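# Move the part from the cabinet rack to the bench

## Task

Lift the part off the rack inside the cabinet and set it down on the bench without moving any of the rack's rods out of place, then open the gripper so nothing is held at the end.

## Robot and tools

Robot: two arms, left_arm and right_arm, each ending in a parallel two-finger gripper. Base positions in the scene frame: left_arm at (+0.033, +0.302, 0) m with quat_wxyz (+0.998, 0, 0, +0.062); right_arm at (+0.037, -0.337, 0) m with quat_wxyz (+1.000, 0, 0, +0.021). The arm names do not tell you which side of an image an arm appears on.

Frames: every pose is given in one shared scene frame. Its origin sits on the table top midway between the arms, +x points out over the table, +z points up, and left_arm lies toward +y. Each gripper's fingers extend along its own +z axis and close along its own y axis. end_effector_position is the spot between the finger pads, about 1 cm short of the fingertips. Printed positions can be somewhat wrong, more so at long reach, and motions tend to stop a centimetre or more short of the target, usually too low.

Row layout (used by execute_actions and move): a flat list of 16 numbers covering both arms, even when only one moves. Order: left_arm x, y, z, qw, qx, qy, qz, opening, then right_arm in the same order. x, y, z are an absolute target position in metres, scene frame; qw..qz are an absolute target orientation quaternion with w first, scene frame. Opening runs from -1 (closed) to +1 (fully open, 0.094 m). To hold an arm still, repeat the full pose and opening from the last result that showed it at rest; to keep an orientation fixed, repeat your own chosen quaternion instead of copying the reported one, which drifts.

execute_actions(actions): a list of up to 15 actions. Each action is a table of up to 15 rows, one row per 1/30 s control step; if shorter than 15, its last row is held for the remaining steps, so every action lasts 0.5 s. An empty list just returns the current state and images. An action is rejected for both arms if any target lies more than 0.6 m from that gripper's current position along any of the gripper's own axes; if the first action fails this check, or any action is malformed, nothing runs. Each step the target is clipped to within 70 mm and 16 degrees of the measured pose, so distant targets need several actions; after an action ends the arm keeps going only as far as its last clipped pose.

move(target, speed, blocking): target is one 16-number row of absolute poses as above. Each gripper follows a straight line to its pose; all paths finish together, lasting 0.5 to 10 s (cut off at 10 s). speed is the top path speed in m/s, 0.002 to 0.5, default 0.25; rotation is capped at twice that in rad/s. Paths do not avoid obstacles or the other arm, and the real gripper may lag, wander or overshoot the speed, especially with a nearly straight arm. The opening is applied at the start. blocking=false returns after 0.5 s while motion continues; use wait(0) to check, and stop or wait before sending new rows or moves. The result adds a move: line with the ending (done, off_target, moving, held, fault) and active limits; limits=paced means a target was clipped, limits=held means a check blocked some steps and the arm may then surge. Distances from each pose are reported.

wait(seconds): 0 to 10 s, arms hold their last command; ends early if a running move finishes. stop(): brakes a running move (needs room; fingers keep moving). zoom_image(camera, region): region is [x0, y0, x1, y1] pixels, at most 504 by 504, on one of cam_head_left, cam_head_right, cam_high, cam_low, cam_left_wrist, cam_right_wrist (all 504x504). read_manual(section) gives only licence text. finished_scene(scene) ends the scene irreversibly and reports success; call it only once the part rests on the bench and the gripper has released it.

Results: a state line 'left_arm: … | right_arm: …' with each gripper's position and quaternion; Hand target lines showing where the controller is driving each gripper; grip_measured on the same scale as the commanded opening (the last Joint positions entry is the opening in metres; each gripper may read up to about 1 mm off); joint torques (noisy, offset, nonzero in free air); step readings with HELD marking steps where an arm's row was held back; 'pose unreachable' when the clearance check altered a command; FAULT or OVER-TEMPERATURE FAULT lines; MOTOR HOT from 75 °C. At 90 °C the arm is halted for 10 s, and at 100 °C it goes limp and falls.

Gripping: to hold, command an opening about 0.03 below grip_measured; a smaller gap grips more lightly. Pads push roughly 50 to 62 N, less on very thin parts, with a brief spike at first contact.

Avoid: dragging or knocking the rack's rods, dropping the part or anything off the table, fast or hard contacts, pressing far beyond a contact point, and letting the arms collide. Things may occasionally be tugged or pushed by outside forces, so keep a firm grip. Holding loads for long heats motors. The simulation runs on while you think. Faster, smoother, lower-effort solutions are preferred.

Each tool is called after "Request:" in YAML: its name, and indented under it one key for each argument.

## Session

Request:
execute_actions:
  actions: []

Scene clock: 0.00 s.
left_arm: end_effector_position=(+0.3444, +0.3635, +0.3561) grip_measured=+1.000 end_effector_quat_wxyz=(+0.133, +0.785, -0.340, +0.500) | right_arm: end_effector_position=(+0.2981, +0.2232, +0.3622) grip_measured=+1.000 end_effector_quat_wxyz=(-0.498, +0.598, -0.367, +0.510)
Joint positions: left_arm=[ 0.579  1.499  1.766 -1.477  1.051 -1.833  0.094] | right_arm=[ 1.359  2.383  2.368  0.055  1.178 -1.855  0.094]
Joint velocities: left_arm=[ 0.012 -0.007  0.002 -0.066 -0.037 -0.007  0.   ] | right_arm=[ 0.007  0.007 -0.002  0.037  0.037  0.022  0.   ]
Joint torques (N m, as the arm reports them, + toward a larger angle): no reading
Hand target (left_arm): +0.343, +0.361, +0.365; +0.125, +0.777, -0.347, +0.510
Hand target (right_arm): +0.298, +0.222, +0.366; -0.500, +0.597, -0.368, +0.508

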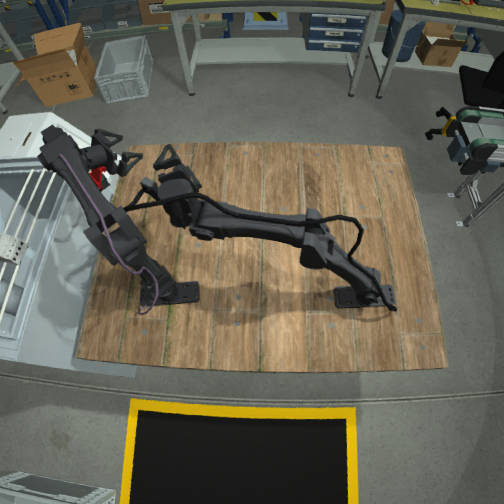

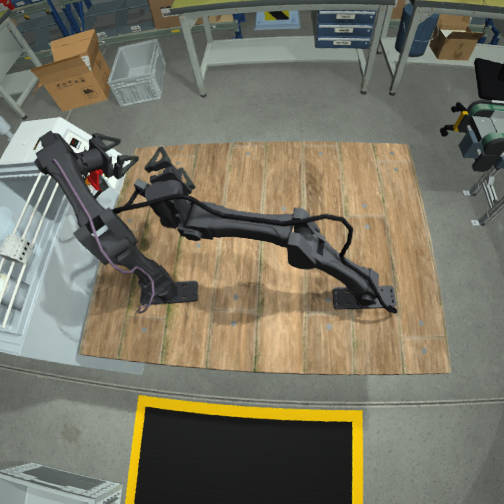

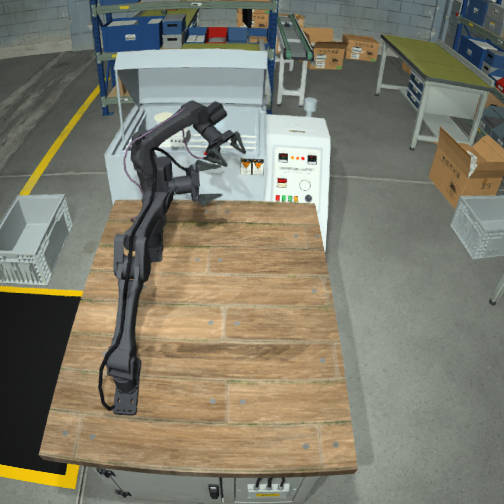

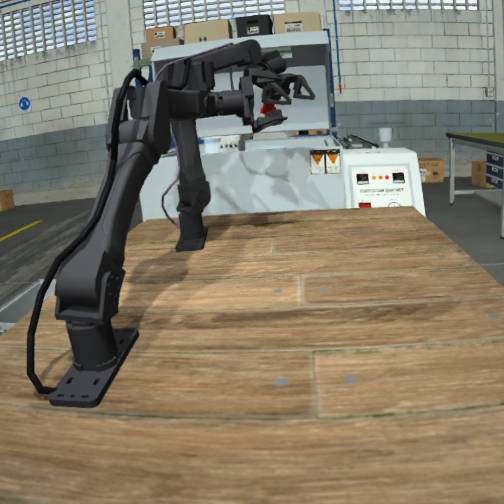

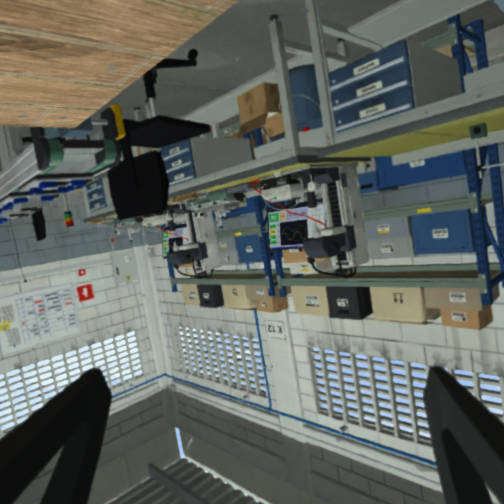

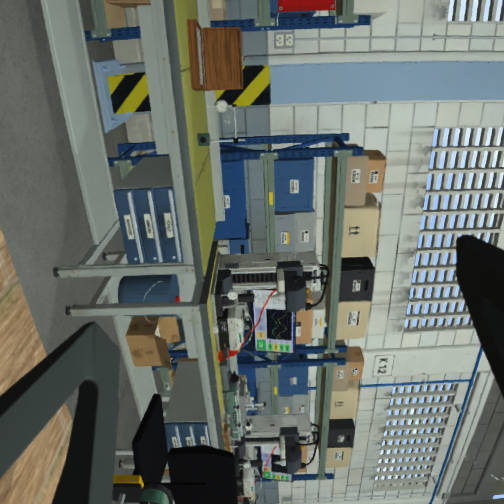

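Request:
move:
  target: [0.30,0.52,0.37,0.2432,-0.3304,0.9077,0.0885,1, 0.30,-0.10,0.33,-0.498,0.598,-0.367,0.510,1]
  speed: 0.3

Request:
move:
  target: [0.11,0.64,0.39,0.3536,-0.6124,0.6124,0.3536,1, 0.30,-0.10,0.33,-0.498,0.598,-0.367,0.510,1]
  speed: 0.25

Scene clock: 14.07 s.
left_arm: end_effector_position=(+0.3004, +0.5207, +0.3575) grip_measured=+1.000 end_effector_quat_wxyz=(+0.270, -0.332, +0.899, +0.095) | right_arm: end_effector_position=(+0.2999, -0.0948, +0.3357) grip_measured=+1.000 end_effector_quat_wxyz=(-0.500, +0.594, -0.368, +0.511)
Joint positions: left_arm=[ 0.557  1.63   2.202 -1.562 -0.006 -0.025  0.094] | right_arm=[ 1.109  1.101  0.761  0.38   0.931 -1.845  0.094]
Joint velocities: left_arm=[-0.002 -0.002 -0.017 -0.081 -0.037 -0.007  0.   ] | right_arm=[ 0.002 -0.017  0.007 -0.022 -0.066 -0.066  0.   ]
Joint torques (N m, as the arm reports them, + toward a larger angle): left_arm=[-0.64 -4.54  8.84  1.35 -0.07  0.03] | right_arm=[-0.71 -4.39  6.05  1.58 -0.11  0.06]
Hand target (left_arm): +0.303, +0.520, +0.368; +0.284, -0.324, +0.897, +0.103
Hand target (right_arm): +0.300, -0.099, +0.332; -0.498, +0.598, -0.367, +0.510
Off the commanded pose (left_arm): 0.013 m, 3 deg.
Off the commanded pose (right_arm): 0.008 m, 1 deg.
joint sent to its limit (left arm) — the command would take joint 4 (wrist pitch) past its lower limit, so that joint was sent only as far as its limit.
move: off_target (left_arm); limits=paced

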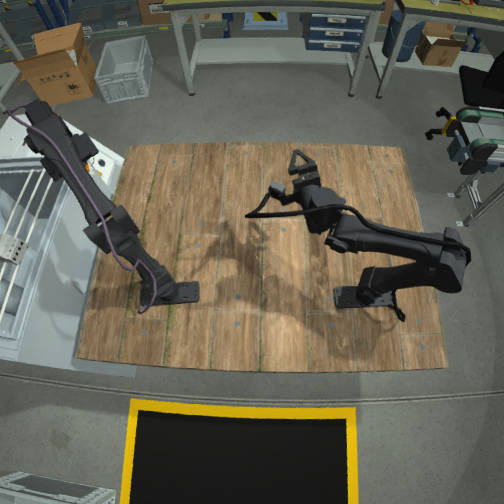

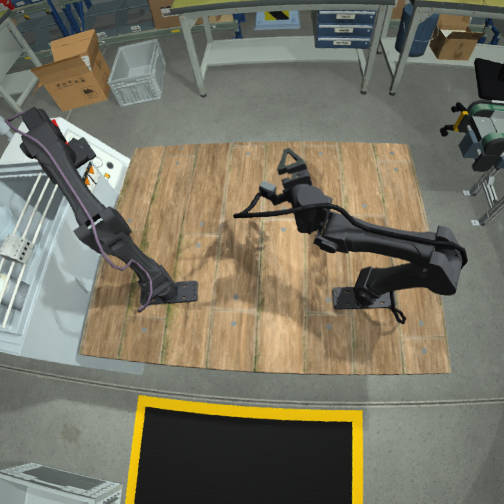

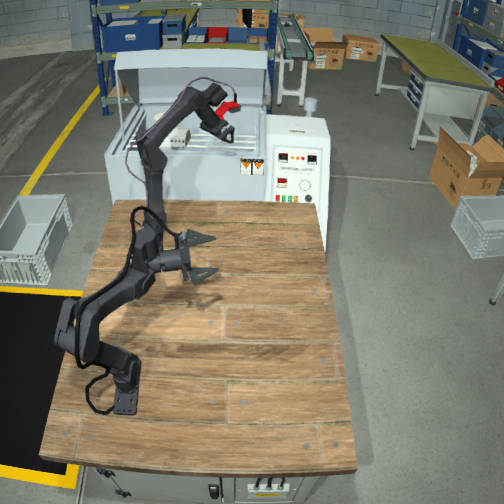

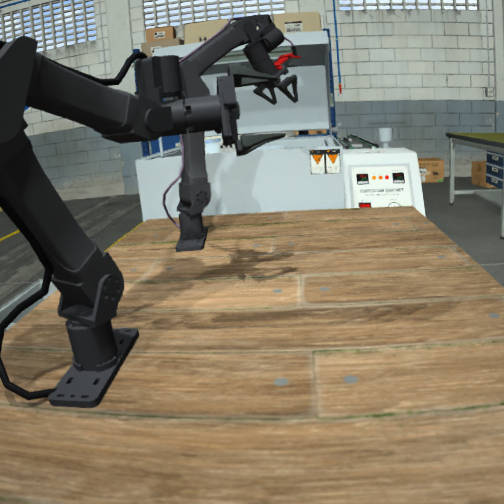

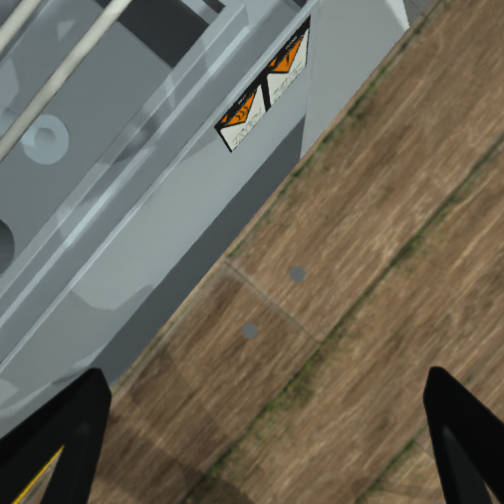

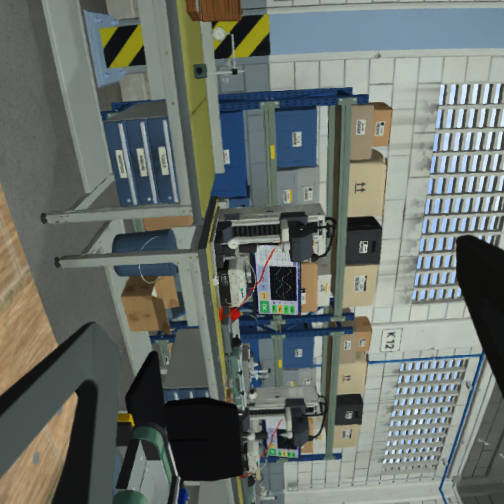

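Scene clock: 16.63 s.
left_arm: end_effector_position=(+0.1184, +0.6447, +0.3751) grip_measured=+1.000 end_effector_quat_wxyz=(+0.333, -0.610, +0.633, +0.340) | right_arm: end_effector_position=(+0.2997, -0.0941, +0.3357) grip_measured=+1.000 end_effector_quat_wxyz=(-0.501, +0.595, -0.366, +0.511)
Joint positions: left_arm=[ 1.034  1.284  1.64  -0.974 -0.336 -0.202  0.094] | right_arm=[ 1.109  1.101  0.761  0.38   0.927 -1.845  0.094]
Joint velocities: left_arm=[ 0.007 -0.012  0.012  0.007  0.051  0.022  0.   ] | right_arm=[-0.007 -0.007  0.017  0.081 -0.037 -0.066  0.   ]
Joint torques (N m, as the arm reports them, + toward a larger angle): left_arm=[ 0.54 -5.32  5.5   2.15 -0.2  -0.08] | right_arm=[-1.   -4.52  5.43  1.66 -0.14  0.06]
Hand target (left_arm): +0.112, +0.643, +0.388; -0.353, +0.612, -0.613, -0.354
Hand target (right_arm): +0.300, -0.100, +0.330; -0.498, +0.598, -0.367, +0.510
Off the commanded pose (left_arm): 0.018 m, 4 deg.
Off the commanded pose (right_arm): 0.008 m, 1 deg.
move: off_target (left_arm)

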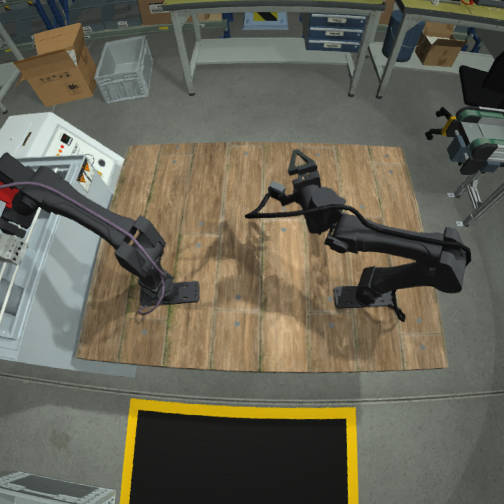

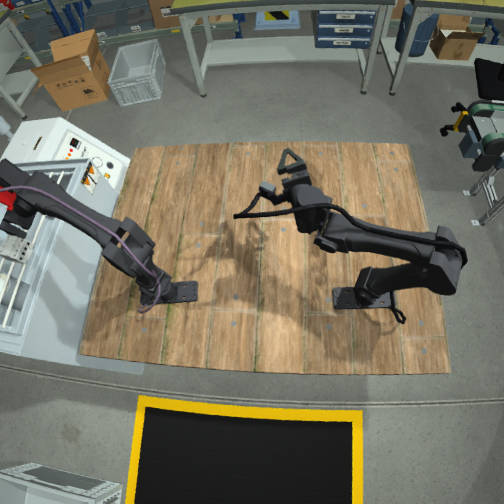

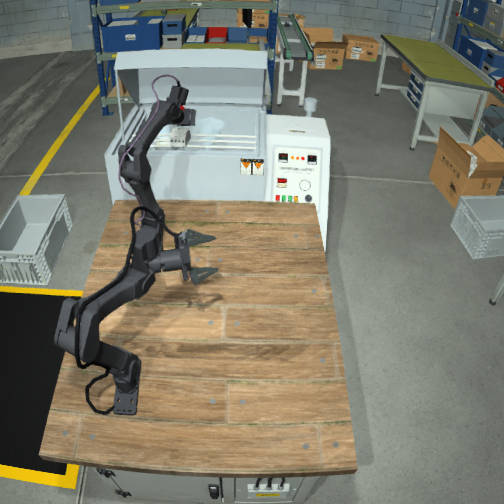

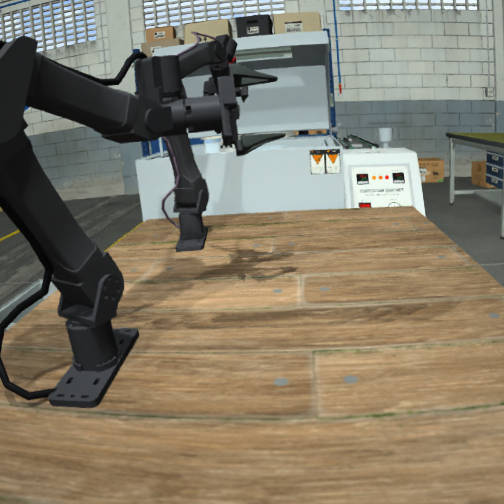

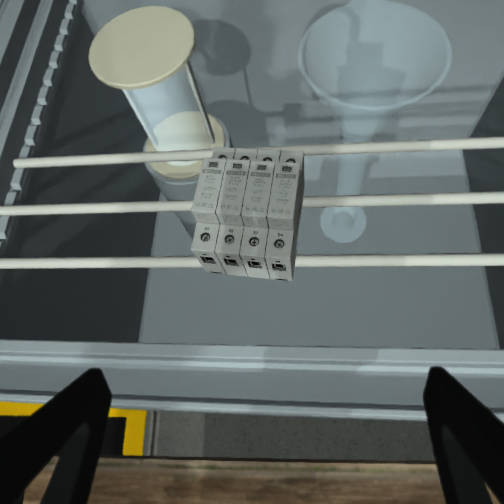

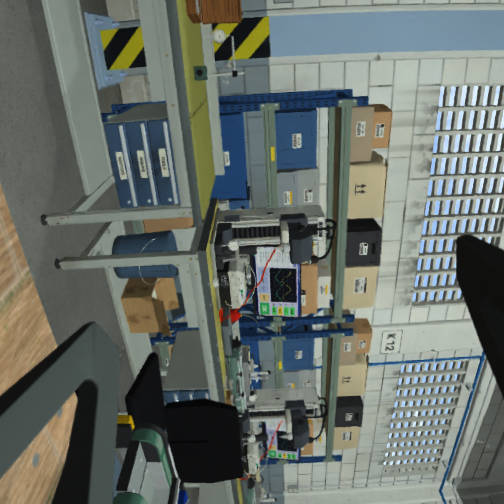

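Request:
move:
  target: [0.087,0.752,0.282,0.2877,-0.6089,0.6943,0.2523,1, 0.30,-0.10,0.33,-0.498,0.598,-0.367,0.510,1]
  speed: 0.15

Scene clock: 25.90 s.
left_arm: end_effector_position=(+0.0884, +0.7401, +0.2530) grip_measured=+1.000 end_effector_quat_wxyz=(+0.256, -0.621, +0.705, +0.225) | right_arm: end_effector_position=(+0.2997, -0.0940, +0.3357) grip_measured=+1.000 end_effector_quat_wxyz=(-0.501, +0.595, -0.366, +0.511)
Joint positions: left_arm=[ 1.321  1.64   1.647 -0.883  0.002 -0.     0.094] | right_arm=[ 1.109  1.101  0.761  0.38   0.927 -1.845  0.094]
Joint velocities: left_arm=[-0.012 -0.007  0.007  0.037  0.022  0.037  0.   ] | right_arm=[ 0.002  0.002 -0.012  0.022 -0.066  0.007  0.   ]
Joint torques (N m, as the arm reports them, + toward a larger angle): left_arm=[ 0.47 -7.54 11.2   1.87  0.07  0.02] | right_arm=[-1.   -4.52  5.43  1.67 -0.14  0.06]
Hand target (left_arm): +0.088, +0.750, +0.283; +0.289, -0.609, +0.694, +0.252
Hand target (right_arm): +0.300, -0.100, +0.330; -0.498, +0.598, -0.367, +0.510
Off the commanded pose (left_arm): 0.031 m, 5 deg.
Off the commanded pose (right_arm): 0.008 m, 1 deg.
move: off_target (left_arm)

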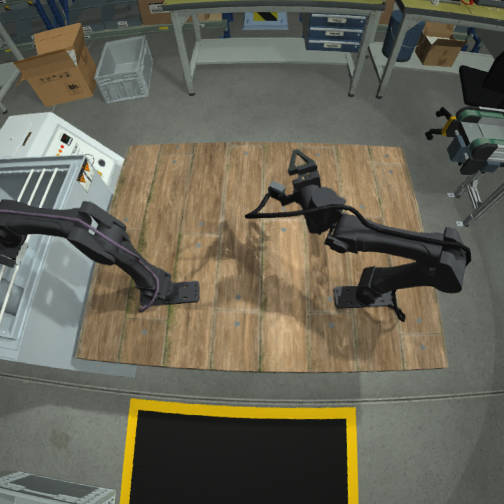

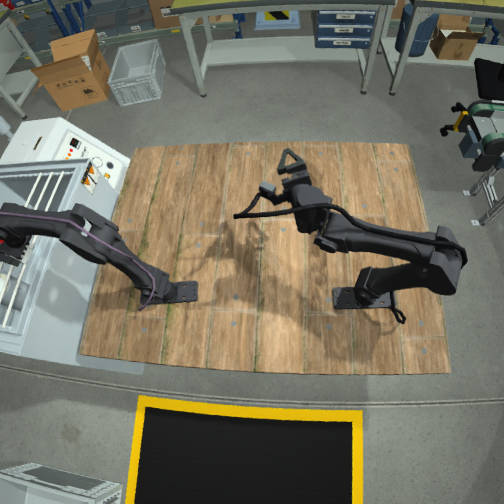

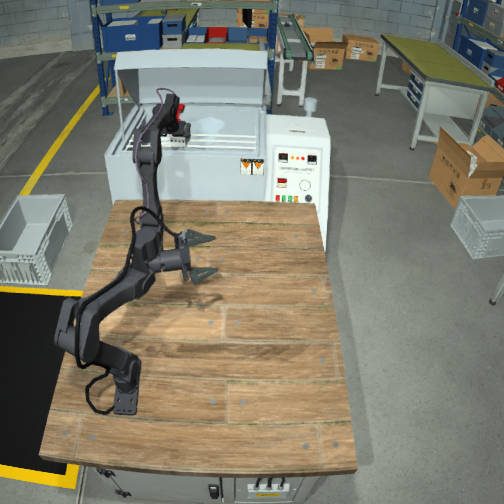

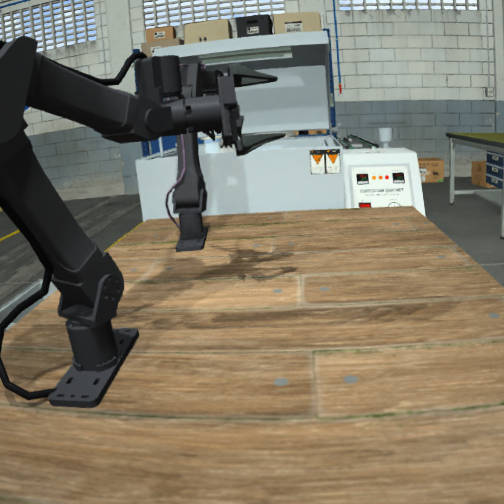

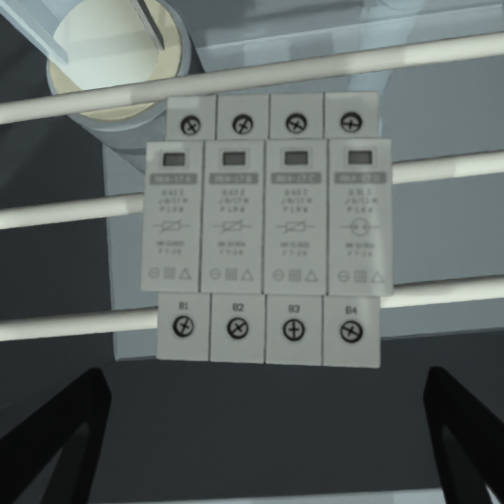

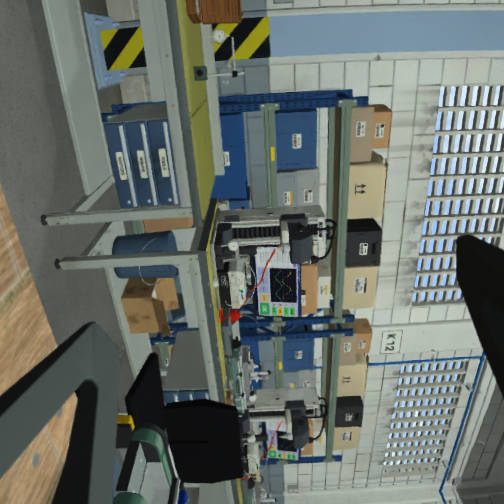

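Request:
move:
  target: [0.096,0.804,0.252,0.2877,-0.6089,0.6943,0.2523,1, 0.30,-0.10,0.33,-0.498,0.598,-0.367,0.510,1]
  speed: 0.06

Scene clock: 29.70 s.
left_arm: end_effector_position=(+0.0947, +0.7888, +0.2242) grip_measured=+1.000 end_effector_quat_wxyz=(+0.257, -0.621, +0.706, +0.224) | right_arm: end_effector_position=(+0.2997, -0.0940, +0.3357) grip_measured=+1.000 end_effector_quat_wxyz=(-0.501, +0.595, -0.366, +0.511)
Joint positions: left_arm=[ 1.321  1.811  1.73  -0.795  0.003 -0.     0.094] | right_arm=[ 1.109  1.101  0.761  0.38   0.927 -1.845  0.094]
Joint velocities: left_arm=[-0.007 -0.012  0.017 -0.037 -0.051 -0.022  0.   ] | right_arm=[-0.002 -0.002 -0.007 -0.066  0.037  0.037  0.   ]
Joint torques (N m, as the arm reports them, + toward a larger angle): left_arm=[-0.08 -8.19 11.61  1.88  0.01  0.01] | right_arm=[-1.   -4.52  5.43  1.67 -0.13  0.07]
Hand target (left_arm): +0.096, +0.802, +0.253; +0.287, -0.609, +0.695, +0.253
Hand target (right_arm): +0.300, -0.100, +0.330; -0.498, +0.598, -0.367, +0.510
Off the commanded pose (left_arm): 0.032 m, 5 deg.
Off the commanded pose (right_arm): 0.008 m, 1 deg.
move: off_target (left_arm)

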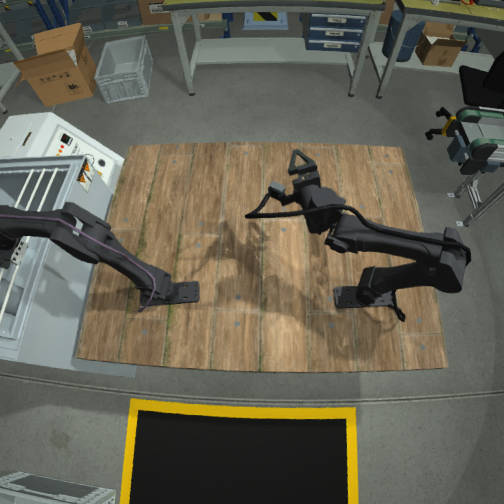

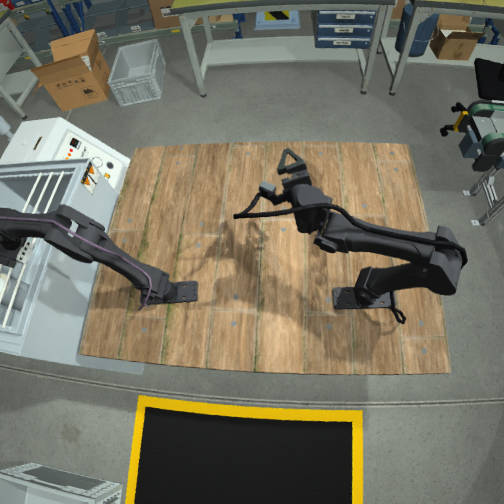

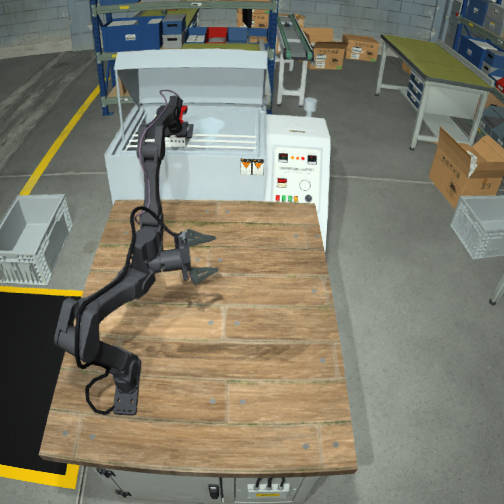

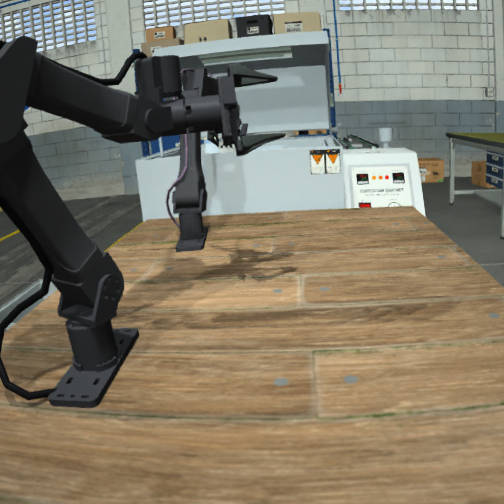

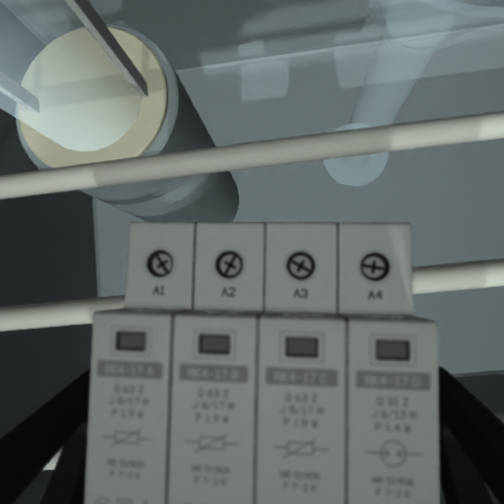

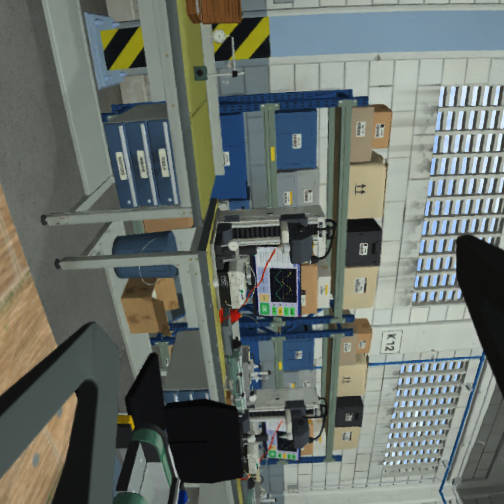

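Request:
execute_actions:
  actions:
    - [[0.098,0.807,0.253,0.2877,-0.6089,0.6943,0.2523,0.85, 0.30,-0.10,0.33,-0.498,0.598,-0.367,0.510,1],[0.098,0.807,0.253,0.2877,-0.6089,0.6943,0.2523,0.8, 0.30,-0.10,0.33,-0.498,0.598,-0.367,0.510,1],[0.099,0.810,0.253,0.2877,-0.6089,0.6943,0.2523,0.75, 0.30,-0.10,0.33,-0.498,0.598,-0.367,0.510,1]]
    - [[0.099,0.810,0.253,0.2877,-0.6089,0.6943,0.2523,0.66, 0.30,-0.10,0.33,-0.498,0.598,-0.367,0.510,1],[0.099,0.810,0.253,0.2877,-0.6089,0.6943,0.2523,0.63, 0.30,-0.10,0.33,-0.498,0.598,-0.367,0.510,1],[0.099,0.810,0.253,0.2877,-0.6089,0.6943,0.2523,0.60, 0.30,-0.10,0.33,-0.498,0.598,-0.367,0.510,1],[0.099,0.810,0.253,0.2877,-0.6089,0.6943,0.2523,0.58, 0.30,-0.10,0.33,-0.498,0.598,-0.367,0.510,1],[0.099,0.810,0.253,0.2877,-0.6089,0.6943,0.2523,0.56, 0.30,-0.10,0.33,-0.498,0.598,-0.367,0.510,1],[0.099,0.810,0.253,0.2877,-0.6089,0.6943,0.2523,0.55, 0.30,-0.10,0.33,-0.498,0.598,-0.367,0.510,1],[0.099,0.810,0.253,0.2877,-0.6089,0.6943,0.2523,0.54, 0.30,-0.10,0.33,-0.498,0.598,-0.367,0.510,1],[0.099,0.810,0.253,0.2877,-0.6089,0.6943,0.2523,0.53, 0.30,-0.10,0.33,-0.498,0.598,-0.367,0.510,1],[0.099,0.810,0.253,0.2877,-0.6089,0.6943,0.2523,0.52, 0.30,-0.10,0.33,-0.498,0.598,-0.367,0.510,1],[0.099,0.810,0.253,0.2877,-0.6089,0.6943,0.2523,0.51, 0.30,-0.10,0.33,-0.498,0.598,-0.367,0.510,1],[0.099,0.810,0.253,0.2877,-0.6089,0.6943,0.2523,0.495, 0.30,-0.10,0.33,-0.498,0.598,-0.367,0.510,1]]

Scene clock: 42.83 s.
left_arm: end_effector_position=(+0.0971, +0.7981, +0.2289) grip_measured=+0.530 end_effector_quat_wxyz=(+0.264, -0.618, +0.704, +0.228) | right_arm: end_effector_position=(+0.2997, -0.0940, +0.3357) grip_measured=+1.000 end_effector_quat_wxyz=(-0.501, +0.595, -0.366, +0.511)
Joint positions: left_arm=[ 1.32   1.838  1.773 -0.793  0.006 -0.     0.072] | right_arm=[ 1.109  1.101  0.761  0.38   0.927 -1.845  0.094]
Joint velocities: left_arm=[ 0.012 -0.007 -0.007 -0.022  0.007 -0.007 -0.   ] | right_arm=[-0.027  0.002  0.002  0.037 -0.007  0.022  0.   ]
Joint torques (N m, as the arm reports them, + toward a larger angle): left_arm=[-0.35 -8.39 11.42  1.82 -0.05 -0.01] | right_arm=[-1.   -4.52  5.43  1.66 -0.14  0.06]
Hand target (left_arm): +0.099, +0.809, +0.253; +0.288, -0.609, +0.695, +0.253
Hand target (right_arm): +0.300, -0.100, +0.330; -0.498, +0.598, -0.367, +0.510
Off the commanded pose (left_arm): 0.027 m, 4 deg.
Off the commanded pose (right_arm): 0.008 m, 1 deg.
Step readings (end_effector_position; steps 1 to 15: 1st action; 16 to 30: 2nd action):
0: left_arm (+0.0947, +0.7891, +0.2245) | right_arm (+0.2997, -0.0940, +0.3357)
1: left_arm (+0.0948, +0.7894, +0.2248) | right_arm (+0.2997, -0.0940, +0.3357)
2: left_arm (+0.0949, +0.7906, +0.2257) | right_arm (+0.2997, -0.0940, +0.3357)
4: left_arm (+0.0954, +0.7943, +0.2284) | right_arm (+0.2997, -0.0940, +0.3357)
8: left_arm (+0.0959, +0.7979, +0.2302) | right_arm (+0.2997, -0.0940, +0.3357)
15: left_arm (+0.0959, +0.7983, +0.2289) | right_arm (+0.2997, -0.0940, +0.3357)
16: left_arm (+0.0959, +0.7983, +0.2289) | right_arm (+0.2997, -0.0940, +0.3357)
17: left_arm (+0.0959, +0.7983, +0.2289) | right_arm (+0.2997, -0.0940, +0.3357)
19: left_arm (+0.0965, +0.7982, +0.2289) | right_arm (+0.2997, -0.0940, +0.3357)
23: left_arm (+0.0971, +0.7981, +0.2289) | right_arm (+0.2997, -0.0940, +0.3357)
30: end_effector_position above

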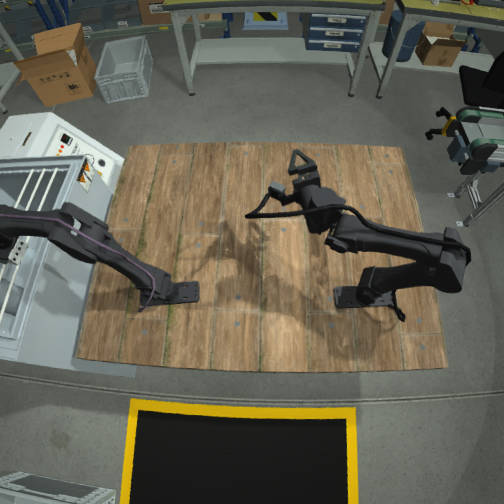

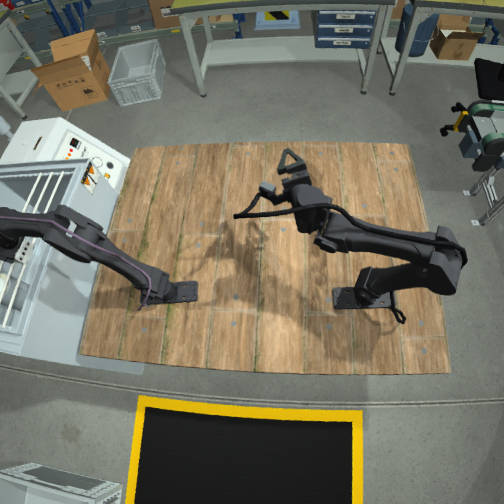

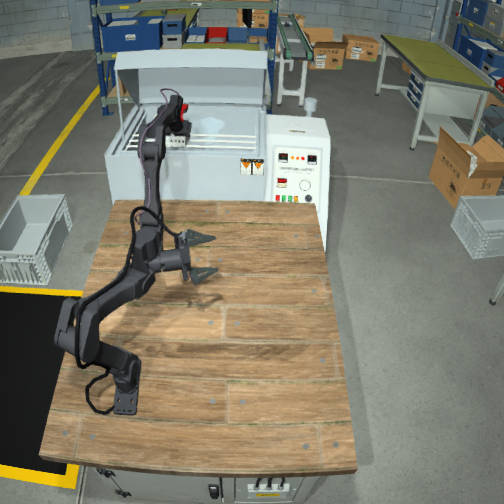

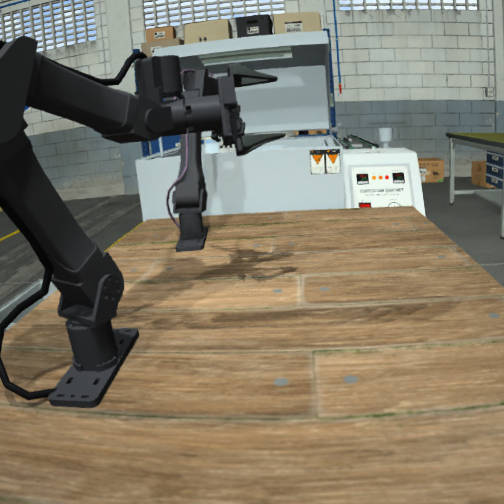

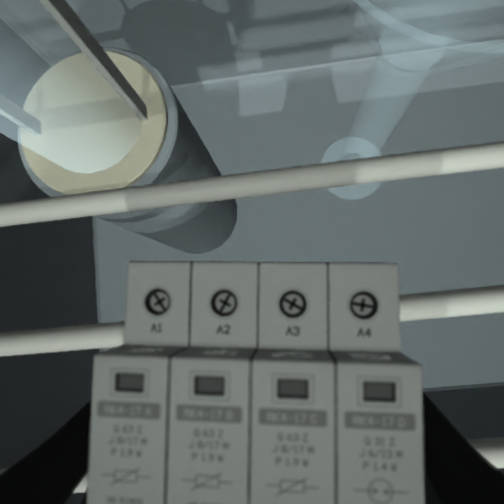

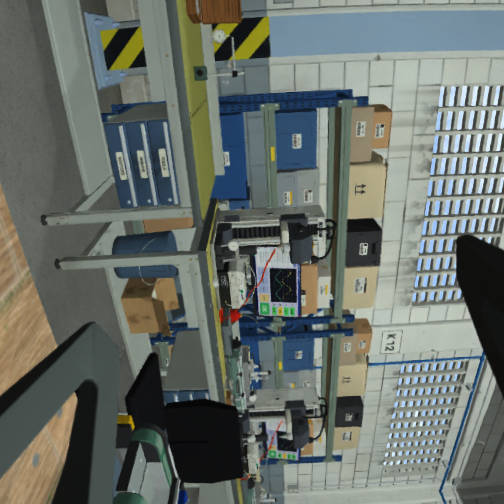

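Request:
execute_actions:
  actions:
    - [[0.099,0.810,0.256,0.292,-0.607,0.692,0.256,0.495, 0.30,-0.10,0.33,-0.498,0.598,-0.367,0.510,1],[0.099,0.810,0.259,0.296,-0.606,0.691,0.26,0.495, 0.30,-0.10,0.33,-0.498,0.598,-0.367,0.510,1],[0.099,0.810,0.262,0.30,-0.604,0.689,0.263,0.495, 0.30,-0.10,0.33,-0.498,0.598,-0.367,0.510,1],[0.099,0.810,0.265,0.304,-0.602,0.687,0.267,0.495, 0.30,-0.10,0.33,-0.498,0.598,-0.367,0.510,1],[0.099,0.811,0.268,0.309,-0.601,0.685,0.271,0.495, 0.30,-0.10,0.33,-0.498,0.598,-0.367,0.510,1],[0.099,0.811,0.271,0.313,-0.599,0.683,0.274,0.495, 0.30,-0.10,0.33,-0.498,0.598,-0.367,0.510,1],[0.099,0.811,0.274,0.317,-0.598,0.682,0.278,0.495, 0.30,-0.10,0.33,-0.498,0.598,-0.367,0.510,1],[0.099,0.812,0.277,0.317,-0.598,0.682,0.278,0.495, 0.30,-0.10,0.33,-0.498,0.598,-0.367,0.510,1],[0.099,0.812,0.28,0.317,-0.598,0.682,0.278,0.495, 0.30,-0.10,0.33,-0.498,0.598,-0.367,0.510,1],[0.099,0.812,0.283,0.317,-0.598,0.682,0.278,0.495, 0.30,-0.10,0.33,-0.498,0.598,-0.367,0.510,1],[0.099,0.812,0.286,0.317,-0.598,0.682,0.278,0.495, 0.30,-0.10,0.33,-0.498,0.598,-0.367,0.510,1],[0.099,0.812,0.289,0.317,-0.598,0.682,0.278,0.495, 0.30,-0.10,0.33,-0.498,0.598,-0.367,0.510,1],[0.099,0.812,0.292,0.317,-0.598,0.682,0.278,0.495, 0.30,-0.10,0.33,-0.498,0.598,-0.367,0.510,1],[0.099,0.812,0.295,0.317,-0.598,0.682,0.278,0.495, 0.30,-0.10,0.33,-0.498,0.598,-0.367,0.510,1],[0.099,0.812,0.298,0.317,-0.598,0.682,0.278,0.495, 0.30,-0.10,0.33,-0.498,0.598,-0.367,0.510,1]]
    - [[0.099,0.811,0.301,0.317,-0.598,0.682,0.278,0.495, 0.30,-0.10,0.33,-0.498,0.598,-0.367,0.510,1],[0.099,0.810,0.304,0.317,-0.598,0.682,0.278,0.495, 0.30,-0.10,0.33,-0.498,0.598,-0.367,0.510,1],[0.099,0.809,0.307,0.317,-0.598,0.682,0.278,0.495, 0.30,-0.10,0.33,-0.498,0.598,-0.367,0.510,1],[0.099,0.808,0.31,0.317,-0.598,0.682,0.278,0.495, 0.30,-0.10,0.33,-0.498,0.598,-0.367,0.510,1],[0.099,0.807,0.313,0.317,-0.598,0.682,0.278,0.495, 0.30,-0.10,0.33,-0.498,0.598,-0.367,0.510,1],[0.099,0.806,0.316,0.317,-0.598,0.682,0.278,0.495, 0.30,-0.10,0.33,-0.498,0.598,-0.367,0.510,1],[0.098,0.805,0.319,0.317,-0.598,0.682,0.278,0.495, 0.30,-0.10,0.33,-0.498,0.598,-0.367,0.510,1],[0.098,0.804,0.322,0.317,-0.598,0.682,0.278,0.495, 0.30,-0.10,0.33,-0.498,0.598,-0.367,0.510,1],[0.098,0.803,0.325,0.317,-0.598,0.682,0.278,0.495, 0.30,-0.10,0.33,-0.498,0.598,-0.367,0.510,1],[0.098,0.802,0.328,0.317,-0.598,0.682,0.278,0.495, 0.30,-0.10,0.33,-0.498,0.598,-0.367,0.510,1],[0.098,0.801,0.331,0.317,-0.598,0.682,0.278,0.495, 0.30,-0.10,0.33,-0.498,0.598,-0.367,0.510,1],[0.098,0.800,0.334,0.317,-0.598,0.682,0.278,0.495, 0.30,-0.10,0.33,-0.498,0.598,-0.367,0.510,1],[0.098,0.799,0.337,0.317,-0.598,0.682,0.278,0.495, 0.30,-0.10,0.33,-0.498,0.598,-0.367,0.510,1],[0.098,0.798,0.34,0.317,-0.598,0.682,0.278,0.495, 0.30,-0.10,0.33,-0.498,0.598,-0.367,0.510,1]]

Scene clock: 64.00 s.
left_arm: end_effector_position=(+0.0954, +0.7866, +0.2914) grip_measured=+0.530 end_effector_quat_wxyz=(+0.273, -0.615, +0.700, +0.237) | right_arm: end_effector_position=(+0.2997, -0.0940, +0.3357) grip_measured=+1.000 end_effector_quat_wxyz=(-0.501, +0.595, -0.366, +0.511)
Joint positions: left_arm=[ 1.32   1.842  2.019 -1.007  0.005 -0.     0.072] | right_arm=[ 1.109  1.101  0.761  0.38   0.927 -1.845  0.094]
Joint velocities: left_arm=[-0.002  0.046  0.496 -0.256  0.066  0.037 -0.   ] | right_arm=[-0.027 -0.002  0.002 -0.022 -0.007 -0.022  0.   ]
Joint torques (N m, as the arm reports them, + toward a larger angle): left_arm=[-0.31 -9.05 12.08  2.3  -0.02  0.  ] | right_arm=[-1.   -4.52  5.43  1.67 -0.14  0.07]
Hand target (left_arm): +0.097, +0.794, +0.339; +0.317, -0.597, +0.682, +0.279
Hand target (right_arm): +0.300, -0.100, +0.330; -0.498, +0.598, -0.367, +0.510
Off the commanded pose (left_arm): 0.050 m, 7 deg.
Off the commanded pose (right_arm): 0.008 m, 1 deg.
Step readings (end_effector_position; steps 1 to 15: 1st action; 16 to 30: 2nd action):
0: left_arm (+0.0971, +0.7981, +0.2289) | right_arm (+0.2997, -0.0940, +0.3357)
1: left_arm (+0.0971, +0.7981, +0.2289) | right_arm (+0.2997, -0.0940, +0.3357)
2: left_arm (+0.0971, +0.7982, +0.2290) | right_arm (+0.2997, -0.0940, +0.3357)
4: left_arm (+0.0971, +0.7983, +0.2291) | right_arm (+0.2997, -0.0940, +0.3357)
8: left_arm (+0.0972, +0.7990, +0.2297) | right_arm (+0.2997, -0.0940, +0.3357)
15: left_arm (+0.0967, +0.7957, +0.2326) | right_arm (+0.2997, -0.0940, +0.3357)
16: left_arm (+0.0965, +0.7943, +0.2343) | right_arm (+0.2997, -0.0940, +0.3357)
17: left_arm (+0.0964, +0.7933, +0.2368) | right_arm (+0.2997, -0.0940, +0.3357)
19: left_arm (+0.0962, +0.7922, +0.2435) | right_arm (+0.2997, -0.0940, +0.3357)
23: left_arm (+0.0959, +0.7908, +0.2601) | right_arm (+0.2997, -0.0940, +0.3357)
30: end_effector_position above

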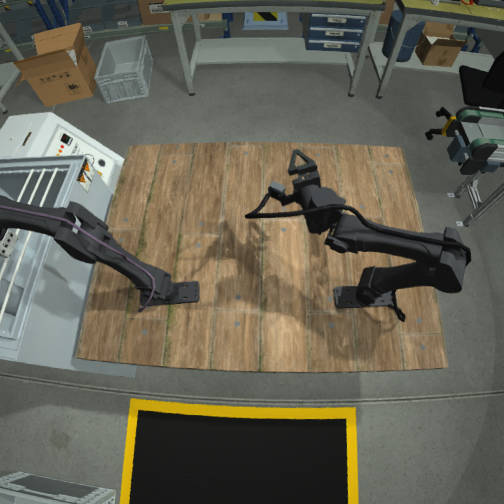

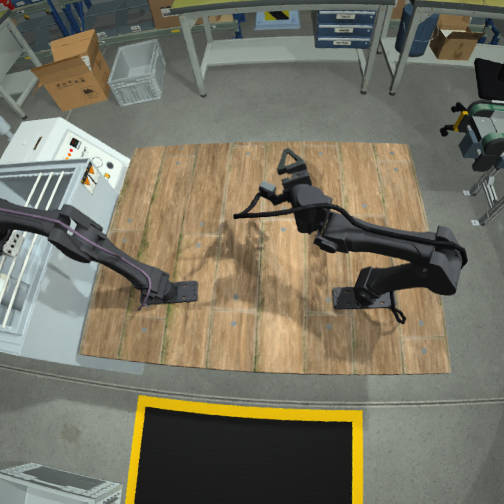

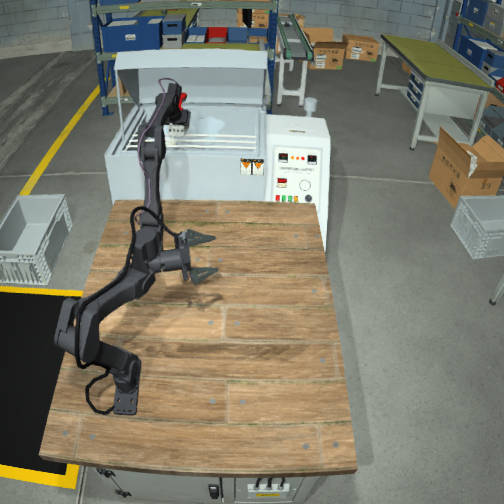

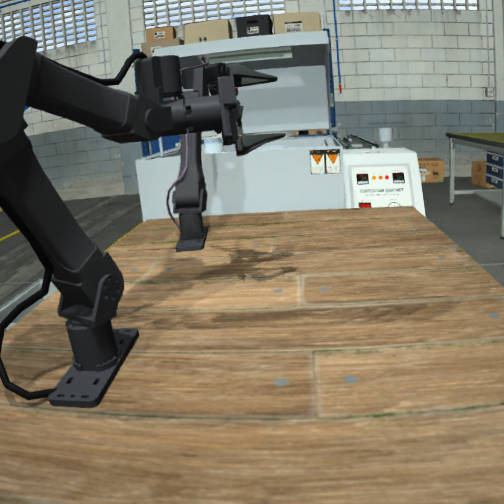

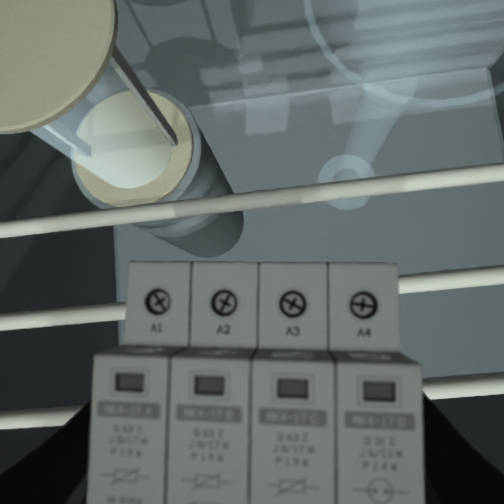

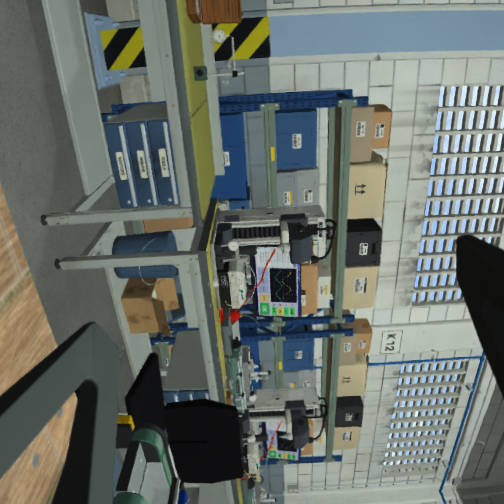

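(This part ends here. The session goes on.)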